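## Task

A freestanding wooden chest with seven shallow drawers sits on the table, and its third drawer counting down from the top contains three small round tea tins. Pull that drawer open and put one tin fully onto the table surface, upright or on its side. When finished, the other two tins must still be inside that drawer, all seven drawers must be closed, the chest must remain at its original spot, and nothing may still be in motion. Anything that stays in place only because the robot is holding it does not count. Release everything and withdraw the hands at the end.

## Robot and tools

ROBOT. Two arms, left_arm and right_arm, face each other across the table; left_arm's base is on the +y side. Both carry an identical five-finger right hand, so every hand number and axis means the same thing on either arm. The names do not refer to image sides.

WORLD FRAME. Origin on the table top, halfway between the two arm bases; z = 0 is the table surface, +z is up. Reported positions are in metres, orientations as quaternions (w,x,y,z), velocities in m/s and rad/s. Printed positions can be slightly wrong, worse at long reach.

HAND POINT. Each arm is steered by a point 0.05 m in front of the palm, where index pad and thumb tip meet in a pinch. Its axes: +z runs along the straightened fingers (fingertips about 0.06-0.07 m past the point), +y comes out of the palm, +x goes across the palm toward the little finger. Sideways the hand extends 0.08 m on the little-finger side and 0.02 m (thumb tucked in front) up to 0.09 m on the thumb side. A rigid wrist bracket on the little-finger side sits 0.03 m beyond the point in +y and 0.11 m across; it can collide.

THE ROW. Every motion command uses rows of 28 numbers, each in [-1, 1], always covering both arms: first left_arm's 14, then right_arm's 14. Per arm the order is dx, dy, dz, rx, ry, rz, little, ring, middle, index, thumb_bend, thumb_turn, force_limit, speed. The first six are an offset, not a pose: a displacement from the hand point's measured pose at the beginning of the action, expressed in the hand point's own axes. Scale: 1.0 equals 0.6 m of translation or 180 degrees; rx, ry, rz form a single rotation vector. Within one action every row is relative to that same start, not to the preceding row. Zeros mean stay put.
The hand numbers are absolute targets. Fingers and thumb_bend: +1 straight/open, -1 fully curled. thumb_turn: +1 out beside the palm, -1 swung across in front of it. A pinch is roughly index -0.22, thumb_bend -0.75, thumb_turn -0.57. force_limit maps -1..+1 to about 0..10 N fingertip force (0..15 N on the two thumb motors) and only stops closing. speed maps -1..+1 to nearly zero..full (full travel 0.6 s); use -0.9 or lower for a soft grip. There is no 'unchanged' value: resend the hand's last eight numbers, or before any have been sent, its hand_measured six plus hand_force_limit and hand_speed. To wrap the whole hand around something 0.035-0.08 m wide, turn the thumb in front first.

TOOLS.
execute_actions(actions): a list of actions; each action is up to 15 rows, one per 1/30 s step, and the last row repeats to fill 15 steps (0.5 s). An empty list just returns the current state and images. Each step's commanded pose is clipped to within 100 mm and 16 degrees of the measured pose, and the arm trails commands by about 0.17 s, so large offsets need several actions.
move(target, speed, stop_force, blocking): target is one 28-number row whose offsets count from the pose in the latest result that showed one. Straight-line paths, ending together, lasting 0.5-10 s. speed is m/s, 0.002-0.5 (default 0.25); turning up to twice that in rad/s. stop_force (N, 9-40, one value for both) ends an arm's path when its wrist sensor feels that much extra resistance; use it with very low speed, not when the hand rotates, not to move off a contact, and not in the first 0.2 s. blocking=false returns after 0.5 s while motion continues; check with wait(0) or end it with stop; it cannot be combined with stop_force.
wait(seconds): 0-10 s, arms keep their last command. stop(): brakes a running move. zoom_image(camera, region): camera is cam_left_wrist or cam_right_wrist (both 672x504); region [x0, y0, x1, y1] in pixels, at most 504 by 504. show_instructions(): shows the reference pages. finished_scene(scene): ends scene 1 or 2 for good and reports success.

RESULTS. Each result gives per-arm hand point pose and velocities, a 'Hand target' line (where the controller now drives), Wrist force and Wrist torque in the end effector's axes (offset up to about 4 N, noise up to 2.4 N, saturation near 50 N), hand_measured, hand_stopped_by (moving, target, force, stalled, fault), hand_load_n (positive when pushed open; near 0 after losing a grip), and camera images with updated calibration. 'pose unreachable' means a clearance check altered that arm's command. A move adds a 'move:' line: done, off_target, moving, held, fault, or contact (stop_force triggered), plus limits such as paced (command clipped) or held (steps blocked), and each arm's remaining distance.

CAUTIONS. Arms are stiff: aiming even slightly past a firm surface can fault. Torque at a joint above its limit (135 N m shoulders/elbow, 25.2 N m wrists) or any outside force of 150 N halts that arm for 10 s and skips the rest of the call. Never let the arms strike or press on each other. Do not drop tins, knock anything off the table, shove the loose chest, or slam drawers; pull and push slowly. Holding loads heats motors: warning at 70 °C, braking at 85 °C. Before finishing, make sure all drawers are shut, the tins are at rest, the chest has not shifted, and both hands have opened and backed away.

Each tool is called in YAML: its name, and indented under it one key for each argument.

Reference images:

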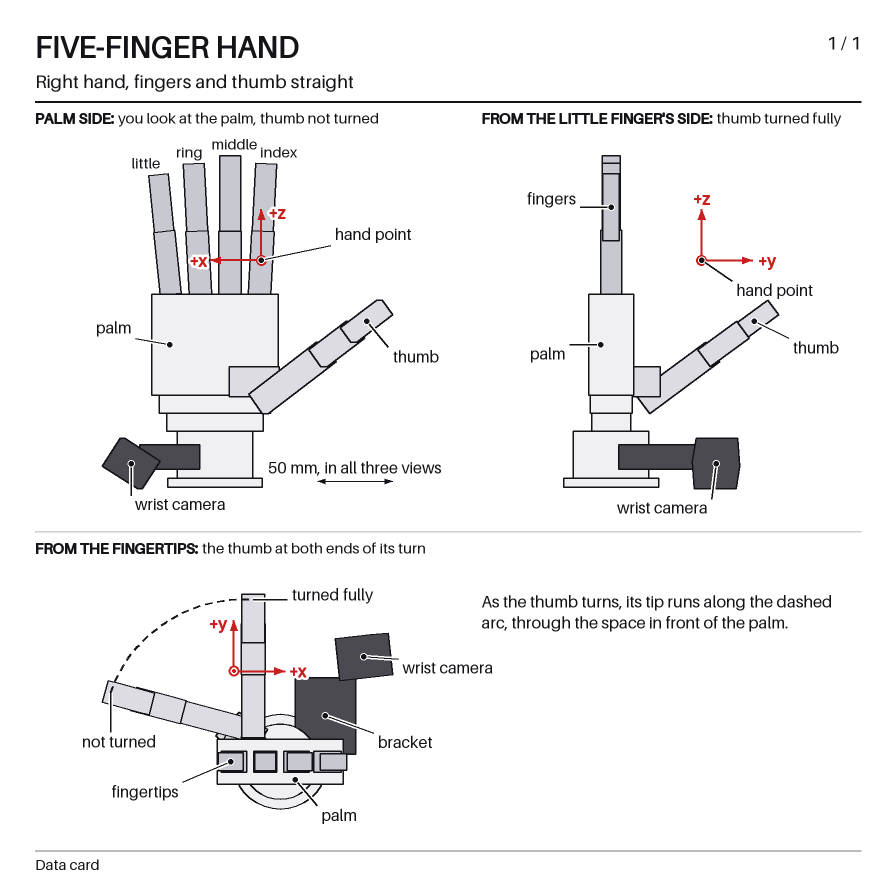

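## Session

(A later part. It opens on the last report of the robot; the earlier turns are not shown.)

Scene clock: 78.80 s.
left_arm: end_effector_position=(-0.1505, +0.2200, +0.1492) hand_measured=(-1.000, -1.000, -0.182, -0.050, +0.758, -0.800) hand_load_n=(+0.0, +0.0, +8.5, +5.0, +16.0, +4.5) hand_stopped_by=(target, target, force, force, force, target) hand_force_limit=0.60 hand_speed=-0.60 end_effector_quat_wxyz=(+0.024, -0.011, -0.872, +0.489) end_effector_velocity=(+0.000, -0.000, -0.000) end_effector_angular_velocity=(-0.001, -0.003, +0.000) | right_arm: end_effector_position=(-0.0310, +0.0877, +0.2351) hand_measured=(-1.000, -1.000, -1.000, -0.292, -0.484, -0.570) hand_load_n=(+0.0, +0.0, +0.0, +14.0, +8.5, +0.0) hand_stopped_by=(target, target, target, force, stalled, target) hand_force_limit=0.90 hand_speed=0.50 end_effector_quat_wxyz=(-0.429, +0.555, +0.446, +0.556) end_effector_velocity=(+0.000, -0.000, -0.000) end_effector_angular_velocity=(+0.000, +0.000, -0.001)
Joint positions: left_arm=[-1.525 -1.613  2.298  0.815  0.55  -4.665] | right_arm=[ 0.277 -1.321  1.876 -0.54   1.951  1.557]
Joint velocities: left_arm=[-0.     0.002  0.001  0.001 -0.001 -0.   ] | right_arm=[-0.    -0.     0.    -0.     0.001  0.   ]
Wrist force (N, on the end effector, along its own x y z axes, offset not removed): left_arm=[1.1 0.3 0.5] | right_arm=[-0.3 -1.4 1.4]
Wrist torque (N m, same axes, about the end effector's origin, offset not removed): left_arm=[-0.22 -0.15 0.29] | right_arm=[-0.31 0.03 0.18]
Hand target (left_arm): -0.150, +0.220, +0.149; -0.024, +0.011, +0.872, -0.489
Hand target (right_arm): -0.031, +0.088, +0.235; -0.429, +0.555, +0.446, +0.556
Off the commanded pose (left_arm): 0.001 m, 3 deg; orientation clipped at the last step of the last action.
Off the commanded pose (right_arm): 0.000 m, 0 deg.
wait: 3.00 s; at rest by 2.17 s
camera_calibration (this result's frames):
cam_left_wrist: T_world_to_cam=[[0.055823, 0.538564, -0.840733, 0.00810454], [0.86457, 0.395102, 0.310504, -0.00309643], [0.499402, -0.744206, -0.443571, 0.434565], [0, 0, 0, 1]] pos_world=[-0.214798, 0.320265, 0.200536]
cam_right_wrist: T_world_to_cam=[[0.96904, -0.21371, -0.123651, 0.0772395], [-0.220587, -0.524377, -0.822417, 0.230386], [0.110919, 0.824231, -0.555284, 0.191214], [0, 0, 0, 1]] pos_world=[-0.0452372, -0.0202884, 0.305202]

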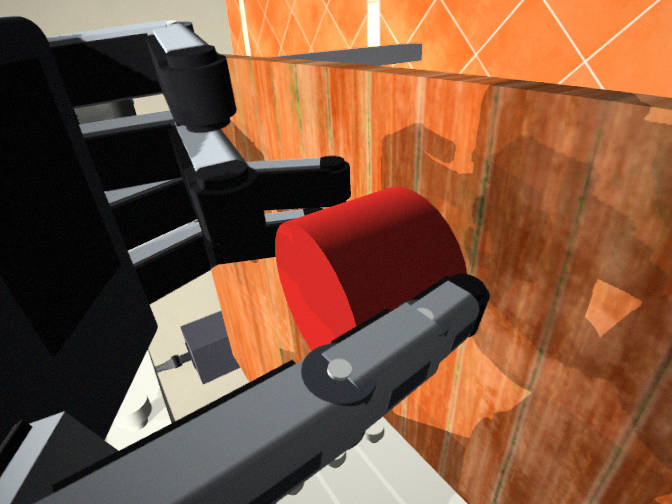

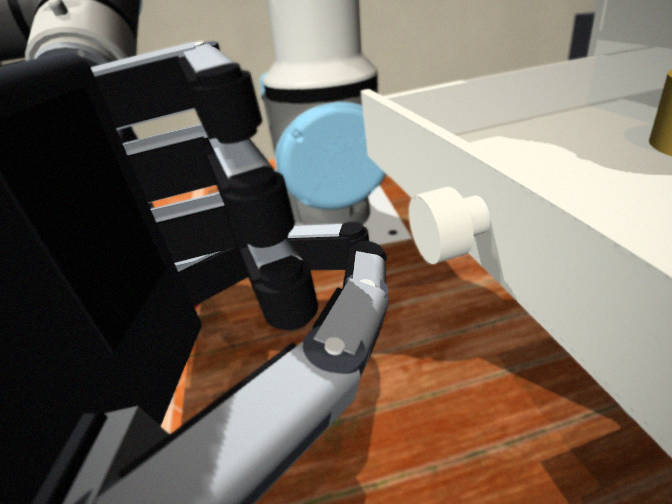

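move:
  target: [-0.067,0.144,0.083,0,0,0,-1,-1,-0.5,-0.5,-0.3,-0.8,0.6,-0.6, 0,0,0,0,0,0,-1,-1,-1,-0.5,-0.5,-0.57,0.9,0.5]
  speed: 0.06

move:
  target: [0,0.04,0.023,0,0,0,-1,-1,-0.5,-0.5,-0.3,-0.8,0.6,-0.6, 0,0,0,0,0,0,-1,-1,-1,-0.5,-0.5,-0.57,0.9,0.5]
  speed: 0.008
  stop_force: 9

Scene clock: 81.30 s.
left_arm: end_effector_position=(-0.1131, +0.2211, +0.0487) hand_measured=(-1.000, -1.000, -0.182, -0.050, +0.758, -0.800) hand_load_n=(+0.0, +0.0, +8.5, +5.0, +16.0, +4.5) hand_stopped_by=(target, target, force, force, force, target) hand_force_limit=0.60 hand_speed=-0.60 end_effector_quat_wxyz=(+0.024, -0.011, -0.872, +0.489) end_effector_velocity=(+0.001, -0.000, -0.003) end_effector_angular_velocity=(+0.002, -0.002, -0.000) | right_arm: end_effector_position=(-0.0310, +0.0877, +0.2351) hand_measured=(-1.000, -1.000, -1.000, -0.292, -0.484, -0.570) hand_load_n=(+0.0, +0.0, +0.0, +14.0, +8.5, +0.0) hand_stopped_by=(target, target, target, force, stalled, target) hand_force_limit=0.90 hand_speed=0.50 end_effector_quat_wxyz=(-0.429, +0.555, +0.446, +0.556) end_effector_velocity=(-0.000, +0.000, +0.000) end_effector_angular_velocity=(+0.000, +0.000, -0.000)
Joint positions: left_arm=[-1.537 -1.422  2.505  0.437  0.549 -4.688] | right_arm=[ 0.277 -1.321  1.876 -0.54   1.951  1.557]
Joint velocities: left_arm=[ 0.004  0.007  0.001 -0.012  0.003  0.007] | right_arm=[ 0.  0. -0.  0.  0.  0.]
Wrist force (N, on the end effector, along its own x y z axes, offset not removed): left_arm=[0.6 0.4 0.3] | right_arm=[-0.2 -2.1 2.7]
Wrist torque (N m, same axes, about the end effector's origin, offset not removed): left_arm=[-0.17 -0.01 0.10] | right_arm=[-0.48 0.01 0.12]
Hand target (left_arm): -0.113, +0.221, +0.048; -0.024, +0.011, +0.872, -0.489
Hand target (right_arm): -0.031, +0.088, +0.235; -0.429, +0.555, +0.446, +0.556
Off the commanded pose (left_arm): 0.000 m, 0 deg.
Off the commanded pose (right_arm): 0.000 m, 0 deg.
move: done
camera_calibration (this result's frames):
cam_left_wrist: T_world_to_cam=[[0.0558222, 0.538595, -0.840714, -0.079103], [0.864565, 0.3951, 0.310522, -0.00464541], [0.499411, -0.744186, -0.443594, 0.372141], [0, 0, 0, 1]] pos_world=[-0.17742, 0.321382, 0.100019]
cam_right_wrist: T_world_to_cam=[[0.96904, -0.21371, -0.123651, 0.0772396], [-0.220587, -0.524377, -0.822417, 0.230386], [0.110919, 0.824231, -0.555284, 0.191214], [0, 0, 0, 1]] pos_world=[-0.0452373, -0.0202884, 0.305202]

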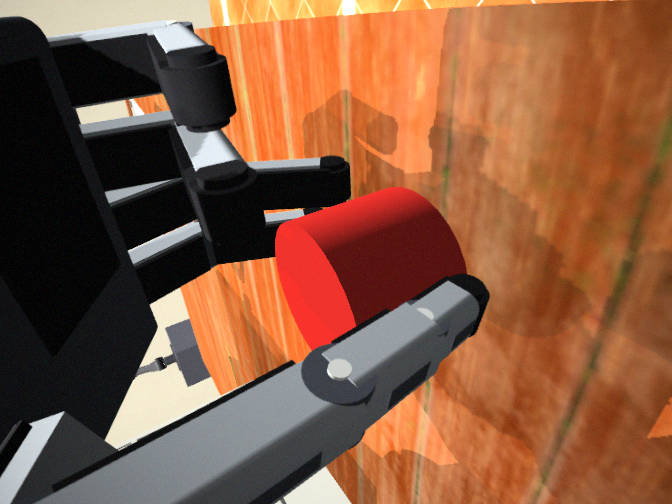

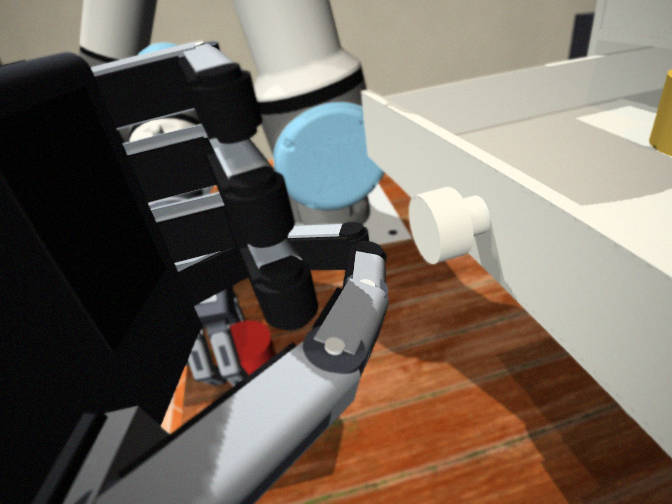

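Scene clock: 84.33 s.
left_arm: end_effector_position=(-0.1136, +0.2217, +0.0275) hand_measured=(-1.000, -1.000, -0.182, -0.050, +0.758, -0.800) hand_load_n=(+0.0, +0.0, +6.5, +6.0, +14.0, +3.5) hand_stopped_by=(target, target, force, force, force, target) hand_force_limit=0.60 hand_speed=-0.60 end_effector_quat_wxyz=(+0.024, -0.011, -0.872, +0.489) end_effector_velocity=(+0.000, -0.000, +0.003) end_effector_angular_velocity=(-0.000, -0.001, -0.000) | right_arm: end_effector_position=(-0.0310, +0.0877, +0.2351) hand_measured=(-1.000, -1.000, -1.000, -0.292, -0.484, -0.570) hand_load_n=(+0.0, +0.0, +0.0, +14.0, +8.5, +0.0) hand_stopped_by=(target, target, target, force, stalled, target) hand_force_limit=0.90 hand_speed=0.50 end_effector_quat_wxyz=(-0.429, +0.555, +0.446, +0.556) end_effector_velocity=(+0.000, -0.000, -0.000) end_effector_angular_velocity=(-0.000, +0.000, -0.000)
Joint positions: left_arm=[-1.541 -1.343  2.519  0.351  0.549 -4.696] | right_arm=[ 0.277 -1.321  1.876 -0.54   1.951  1.557]
Joint velocities: left_arm=[-0.    -0.012 -0.001  0.014 -0.     0.   ] | right_arm=[ 0.    -0.     0.    -0.     0.001  0.   ]
Wrist force (N, on the end effector, along its own x y z axes, offset not removed): left_arm=[1.4 -0.6 -2.3] | right_arm=[-1.0 -2.0 1.6]
Wrist torque (N m, same axes, about the end effector's origin, offset not removed): left_arm=[-0.06 -0.06 0.28] | right_arm=[-0.44 0.21 0.12]
Hand target (left_arm): -0.114, +0.222, +0.028; -0.024, +0.011, +0.872, -0.489
Hand target (right_arm): -0.031, +0.088, +0.235; -0.429, +0.555, +0.446, +0.556
Off the commanded pose (left_arm): 0.007 m, 0 deg.
Off the commanded pose (right_arm): 0.000 m, 0 deg.
move: contact (left_arm)
camera_calibration (this result's frames):
cam_left_wrist: T_world_to_cam=[[0.055826, 0.538527, -0.840757, -0.0971547], [0.864571, 0.395114, 0.310488, 0.00210819], [0.4994, -0.744227, -0.443537, 0.363481], [0, 0, 0, 1]] pos_world=[-0.177921, 0.322, 0.0788788]
cam_right_wrist: T_world_to_cam=[[0.96904, -0.21371, -0.123651, 0.0772395], [-0.220587, -0.524377, -0.822417, 0.230386], [0.110919, 0.824231, -0.555284, 0.191214], [0, 0, 0, 1]] pos_world=[-0.0452372, -0.0202884, 0.305202]

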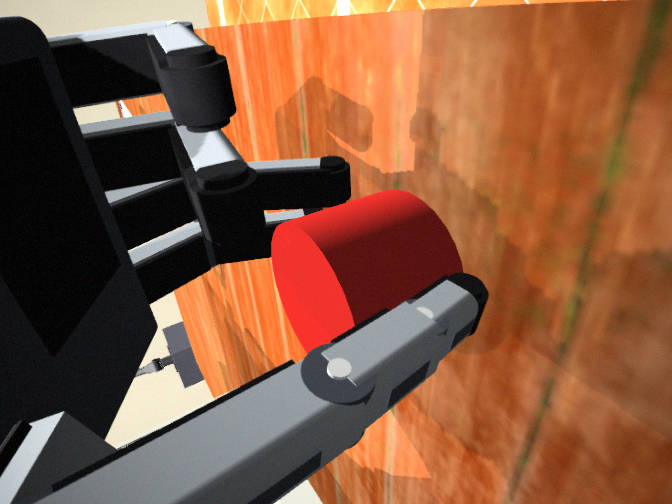

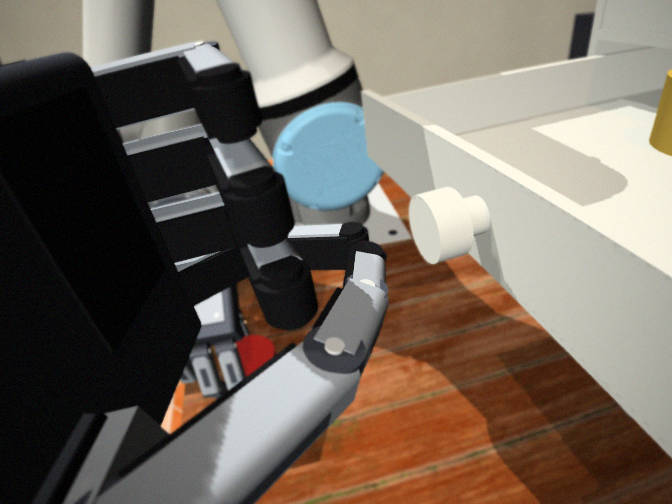

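Release, lift, and begin the drawer push.

move:
  target: [0,0,0,0,0,0,-1,-1,0.3,0.3,1,-0.8,0.6,0, 0,0,0,0,0,0,-1,-1,-1,-0.5,-0.5,-0.57,0.9,0.5]

move:
  target: [0,-0.14,-0.085,0,0,0,-1,-1,0.3,0.3,1,-0.8,0.6,0, 0,0.17,0.055,-0.06,0,0,-1,-1,-1,-0.5,-0.5,-0.57,0.9,0.5]
  speed: 0.05

Scene clock: 89.00 s.
left_arm: end_effector_position=(-0.1136, +0.2217, +0.0276) hand_measured=(-1.000, -1.000, +0.300, +0.300, +1.000, -0.800) hand_load_n=(+0.0, +0.0, +0.0, +0.0, +0.0, +0.0) hand_stopped_by=(target, target, target, target, target, target) hand_force_limit=0.60 hand_speed=0.00 end_effector_quat_wxyz=(+0.024, -0.011, -0.872, +0.489) end_effector_velocity=(-0.000, +0.000, -0.000) end_effector_angular_velocity=(-0.000, +0.001, -0.000) | right_arm: end_effector_position=(-0.0310, +0.0877, +0.2351) hand_measured=(-1.000, -1.000, -1.000, -0.292, -0.484, -0.570) hand_load_n=(+0.0, +0.0, +0.0, +14.0, +8.5, +0.0) hand_stopped_by=(target, target, target, force, stalled, target) hand_force_limit=0.90 hand_speed=0.50 end_effector_quat_wxyz=(-0.429, +0.555, +0.446, +0.556) end_effector_velocity=(-0.000, +0.000, +0.000) end_effector_angular_velocity=(+0.001, +0.000, +0.000)
Joint positions: left_arm=[-1.541 -1.344  2.519  0.351  0.549 -4.696] | right_arm=[ 0.277 -1.321  1.876 -0.54   1.951  1.557]
Joint velocities: left_arm=[-0.001 -0.     0.    -0.001 -0.    -0.001] | right_arm=[-0.     0.     0.    -0.001 -0.    -0.   ]
Wrist force (N, on the end effector, along its own x y z axes, offset not removed): left_arm=[0.7 -1.9 -1.3] | right_arm=[-0.8 -2.8 2.0]
Wrist torque (N m, same axes, about the end effector's origin, offset not removed): left_arm=[-0.36 0.03 0.03] | right_arm=[-0.55 0.12 0.02]
Hand target (left_arm): -0.114, +0.222, +0.028; -0.024, +0.011, +0.872, -0.489
Hand target (right_arm): -0.031, +0.088, +0.235; -0.429, +0.555, +0.446, +0.556
Off the commanded pose (left_arm): 0.000 m, 0 deg.
Off the commanded pose (right_arm): 0.000 m, 0 deg.
move: done
camera_calibration (this result's frames):
cam_left_wrist: T_world_to_cam=[[0.0557751, 0.538597, -0.840715, -0.0971696], [0.864558, 0.395135, 0.310497, 0.00209302], [0.499429, -0.744165, -0.443609, 0.363478], [0, 0, 0, 1]] pos_world=[-0.177921, 0.321996, 0.0789006]
cam_right_wrist: T_world_to_cam=[[0.96904, -0.21371, -0.123651, 0.0772395], [-0.220587, -0.524377, -0.822417, 0.230386], [0.110919, 0.824231, -0.555284, 0.191214], [0, 0, 0, 1]] pos_world=[-0.0452373, -0.0202884, 0.305202]

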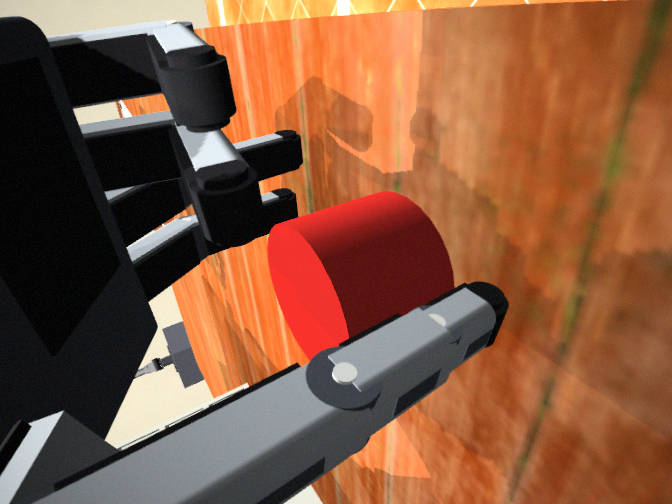

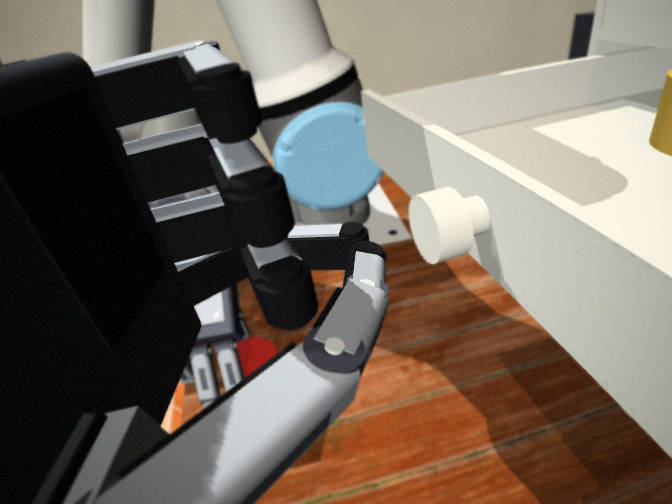

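Scene clock: 91.57 s.
left_arm: end_effector_position=(-0.1108, +0.2211, +0.1254) hand_measured=(-1.000, -1.000, +0.300, +0.300, +1.000, -0.800) hand_load_n=(+0.0, +0.0, +0.0, +0.0, +0.0, +0.0) hand_stopped_by=(target, target, target, target, target, target) hand_force_limit=0.60 hand_speed=0.00 end_effector_quat_wxyz=(+0.024, -0.011, -0.872, +0.489) end_effector_velocity=(-0.000, +0.001, +0.003) end_effector_angular_velocity=(+0.001, +0.002, -0.000) | right_arm: end_effector_position=(+0.0757, +0.0960, +0.2368) hand_measured=(-1.000, -1.000, -1.000, -0.292, -0.484, -0.570) hand_load_n=(+0.0, +0.0, +0.0, +13.5, +8.5, +0.0) hand_stopped_by=(target, target, target, force, stalled, target) hand_force_limit=0.90 hand_speed=0.50 end_effector_quat_wxyz=(-0.375, +0.592, +0.392, +0.595) end_effector_velocity=(+0.003, +0.000, +0.000) end_effector_angular_velocity=(+0.002, -0.000, -0.005)
Joint positions: left_arm=[-1.537 -1.659  2.428  0.752  0.549 -4.69 ] | right_arm=[ 0.123 -1.303  1.851 -0.537  1.984  1.553]
Joint velocities: left_arm=[-0.005 -0.007 -0.002  0.015  0.001 -0.009] | right_arm=[-0.003  0.001 -0.002 -0.001  0.002 -0.   ]
Wrist force (N, on the end effector, along its own x y z axes, offset not removed): left_arm=[0.0 0.6 -0.5] | right_arm=[-1.3 -1.9 1.4]
Wrist torque (N m, same axes, about the end effector's origin, offset not removed): left_arm=[-0.01 0.01 0.18] | right_arm=[-0.36 0.15 0.11]
Hand target (left_arm): -0.111, +0.221, +0.126; -0.024, +0.011, +0.872, -0.489
Hand target (right_arm): +0.076, +0.096, +0.237; -0.375, +0.593, +0.392, +0.596
Off the commanded pose (left_arm): 0.000 m, 0 deg.
Off the commanded pose (right_arm): 0.000 m, 0 deg.
move: done
camera_calibration (this result's frames):
cam_left_wrist: T_world_to_cam=[[0.0557836, 0.538656, -0.840677, -0.0147592], [0.864555, 0.395112, 0.310533, -0.0304683], [0.499432, -0.744134, -0.443657, 0.405097], [0, 0, 0, 1]] pos_world=[-0.175154, 0.321435, 0.176778]
cam_right_wrist: T_world_to_cam=[[0.912563, -0.390632, -0.120978, -0.00348593], [-0.311219, -0.471506, -0.825121, 0.262054], [0.265277, 0.790625, -0.551851, 0.164294], [0, 0, 0, 1]] pos_world=[0.0411538, -0.0076965, 0.30647]

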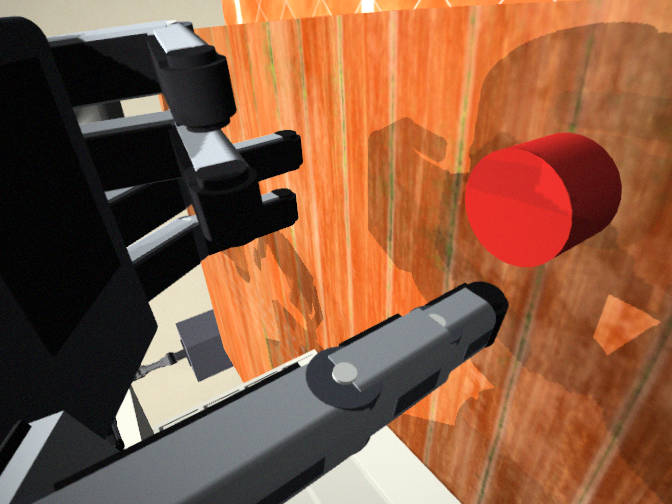

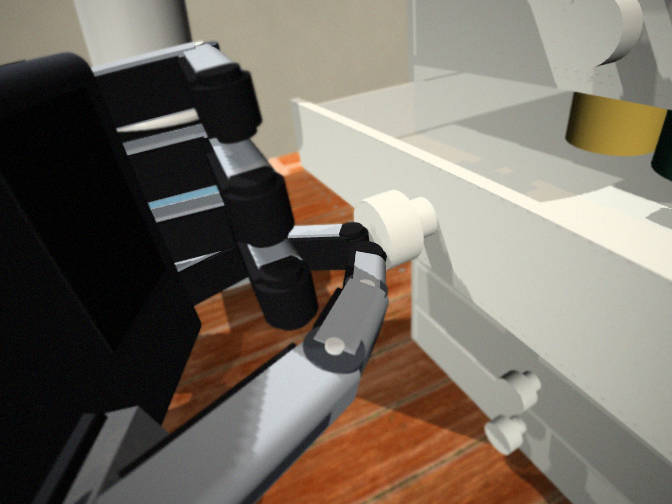

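move:
  target: [0,0,0,0,0,0,-1,-1,0.3,0.3,1,-0.8,0.6,0, 0,0.17,0.091,0,0,0,-1,-1,-1,-0.5,-0.5,-0.57,0.9,0.5]
  speed: 0.025
  stop_force: 10

Scene clock: 95.70 s.
left_arm: end_effector_position=(-0.1108, +0.2211, +0.1254) hand_measured=(-1.000, -1.000, +0.300, +0.300, +1.000, -0.800) hand_load_n=(+0.0, +0.0, +0.0, +0.0, +0.0, +0.0) hand_stopped_by=(target, target, target, target, target, target) hand_force_limit=0.60 hand_speed=0.00 end_effector_quat_wxyz=(+0.024, -0.011, -0.872, +0.489) end_effector_velocity=(-0.000, -0.000, +0.000) end_effector_angular_velocity=(-0.000, +0.001, -0.000) | right_arm: end_effector_position=(+0.1675, +0.1021, +0.2384) hand_measured=(-1.000, -1.000, -1.000, -0.292, -0.484, -0.570) hand_load_n=(+0.0, +0.0, +0.0, +11.0, +8.5, +0.0) hand_stopped_by=(target, target, target, force, stalled, target) hand_force_limit=0.90 hand_speed=0.50 end_effector_quat_wxyz=(-0.375, +0.592, +0.392, +0.596) end_effector_velocity=(-0.008, -0.002, -0.000) end_effector_angular_velocity=(-0.001, -0.000, -0.003)
Joint positions: left_arm=[-1.537 -1.659  2.428  0.752  0.549 -4.69 ] | right_arm=[-0.083 -1.328  1.879 -0.542  1.779  1.55 ]
Joint velocities: left_arm=[ 0. -0. -0. -0. -0.  0.] | right_arm=[ 0.018 -0.     0.001 -0.001  0.022 -0.   ]
Wrist force (N, on the end effector, along its own x y z axes, offset not removed): left_arm=[-0.3 -1.5 0.2] | right_arm=[-0.2 -14.8 -8.1]
Wrist torque (N m, same axes, about the end effector's origin, offset not removed): left_arm=[-0.37 0.12 0.12] | right_arm=[-0.45 -0.04 0.17]
Hand target (left_arm): -0.111, +0.221, +0.125; -0.024, +0.011, +0.872, -0.489
Hand target (right_arm): +0.166, +0.102, +0.238; -0.375, +0.592, +0.392, +0.596
Off the commanded pose (left_arm): 0.000 m, 0 deg.
Off the commanded pose (right_arm): 0.024 m, 0 deg.
move: contact (right_arm)
camera_calibration (this result's frames):
cam_left_wrist: T_world_to_cam=[[0.0557835, 0.538657, -0.840676, -0.0147536], [0.864555, 0.395112, 0.310533, -0.0304722], [0.499432, -0.744134, -0.443658, 0.405103], [0, 0, 0, 1]] pos_world=[-0.175154, 0.321438, 0.176787]
cam_right_wrist: T_world_to_cam=[[0.912473, -0.391042, -0.12033, -0.084832], [-0.31087, -0.471441, -0.82529, 0.294806], [0.265995, 0.790461, -0.55174, 0.13585], [0, 0, 0, 1]] pos_world=[0.132918, -0.00157291, 0.308047]

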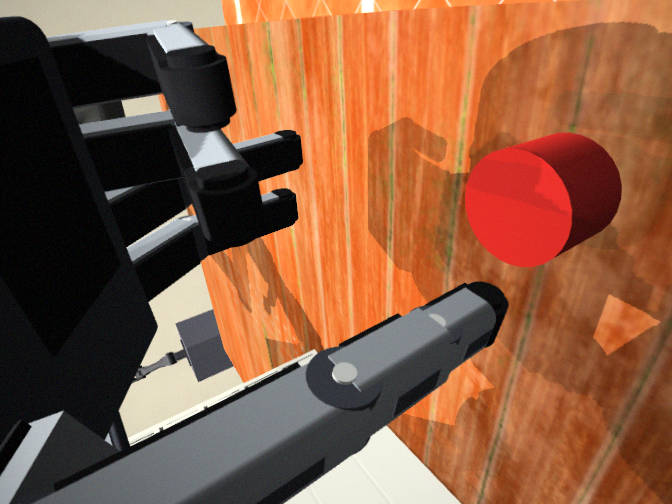

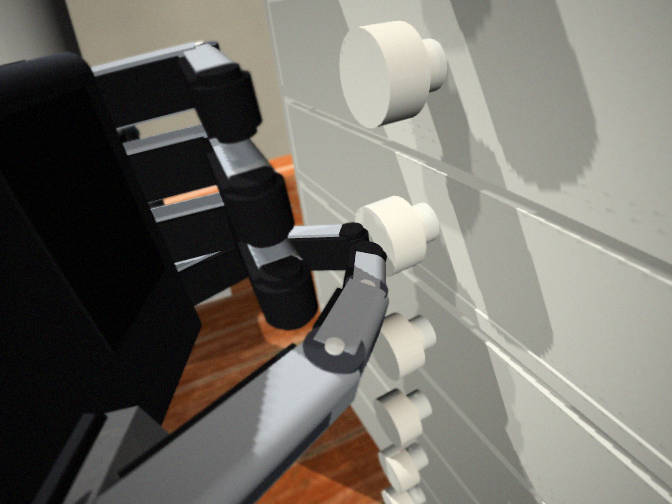

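Shut. Back off and check the chest position.

move:
  target: [0,-0.2,-0.12,0,0,0,-1,-1,0.3,0.3,1,-0.8,0.6,0, 0.1,-0.3,-0.3,0,0,0,-1,-1,-1,-0.5,-0.5,-0.57,0.9,0.5]
  speed: 0.15

Scene clock: 98.07 s.
left_arm: end_effector_position=(-0.1069, +0.2196, +0.2650) hand_measured=(-1.000, -1.000, +0.300, +0.300, +1.000, -0.800) hand_load_n=(+0.0, +0.0, +0.0, +0.0, +0.0, +0.0) hand_stopped_by=(target, target, target, target, target, target) hand_force_limit=0.60 hand_speed=0.00 end_effector_quat_wxyz=(+0.024, -0.011, -0.872, +0.489) end_effector_velocity=(-0.000, +0.001, +0.002) end_effector_angular_velocity=(+0.000, -0.000, -0.000) | right_arm: end_effector_position=(-0.0197, +0.0326, +0.2834) hand_measured=(-1.000, -1.000, -1.000, -0.292, -0.484, -0.570) hand_load_n=(+0.0, +0.0, +0.0, +14.0, +8.5, +0.0) hand_stopped_by=(target, target, target, force, stalled, target) hand_force_limit=0.90 hand_speed=0.50 end_effector_quat_wxyz=(-0.377, +0.592, +0.392, +0.595) end_effector_velocity=(-0.000, +0.000, +0.000) end_effector_angular_velocity=(+0.001, +0.000, +0.001)
Joint positions: left_arm=[-1.528 -1.892  2.18   1.217  0.55  -4.671] | right_arm=[ 0.356 -1.406  1.846 -0.43   2.214  1.556]
Joint velocities: left_arm=[-0.005 -0.002 -0.002  0.013  0.    -0.01 ] | right_arm=[ 0.    -0.    -0.    -0.    -0.001  0.   ]
Wrist force (N, on the end effector, along its own x y z axes, offset not removed): left_arm=[0.2 -1.7 -1.1] | right_arm=[0.9 -2.4 2.9]
Wrist torque (N m, same axes, about the end effector's origin, offset not removed): left_arm=[-0.35 0.10 0.05] | right_arm=[-0.55 -0.20 0.20]
Hand target (left_arm): -0.107, +0.220, +0.265; -0.024, +0.011, +0.872, -0.489
Hand target (right_arm): -0.020, +0.033, +0.283; -0.377, +0.592, +0.392, +0.595
Off the commanded pose (left_arm): 0.000 m, 0 deg.
Off the commanded pose (right_arm): 0.057 m, 0 deg.
move: held (right_arm); limits=held; held on 21 of 68 steps (right_arm), including the last (right_arm)
pose unreachable (right arm): on one or more control steps of this call, first in action 0 (counted from 0), this arm could not follow its commanded pose, so it was not sent that pose on those steps. On the call's last step it was still not sent that pose. It may still have moved: this result reports where it is.
cause: the commanded pose would bring two parts of the arm too close to each other (joints 4 (wrist 1) to 6 (wrist 3) lie between them).
camera_calibration (this result's frames):
cam_left_wrist: T_world_to_cam=[[0.0557953, 0.538711, -0.840641, 0.10317], [0.864571, 0.395061, 0.310552, -0.0765873], [0.499403, -0.744121, -0.443712, 0.463968], [0, 0, 0, 1]] pos_world=[-0.171248, 0.319926, 0.316381]
cam_right_wrist: T_world_to_cam=[[0.913654, -0.387816, -0.121798, 0.0646215], [-0.310164, -0.47144, -0.825556, 0.241108], [0.262743, 0.79205, -0.55102, 0.265088], [0, 0, 0, 1]] pos_world=[-0.0539087, -0.071234, 0.352988]

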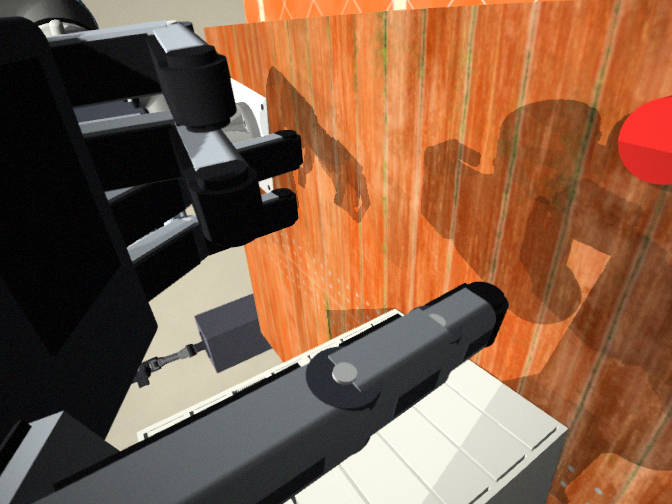

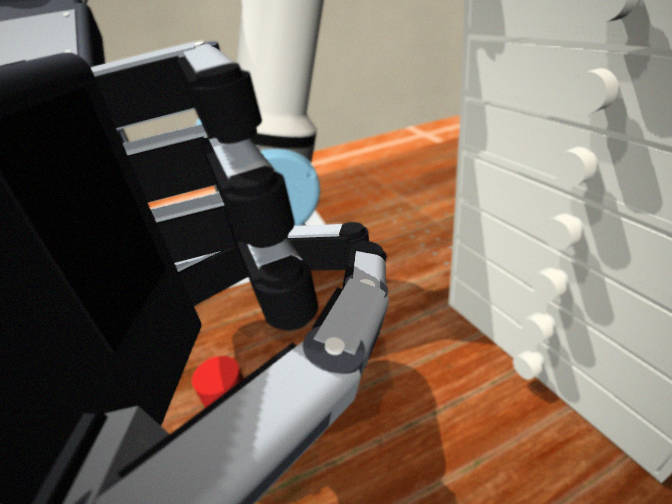

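finished_scene:
  scene: 1

The scene is finished: the task was done.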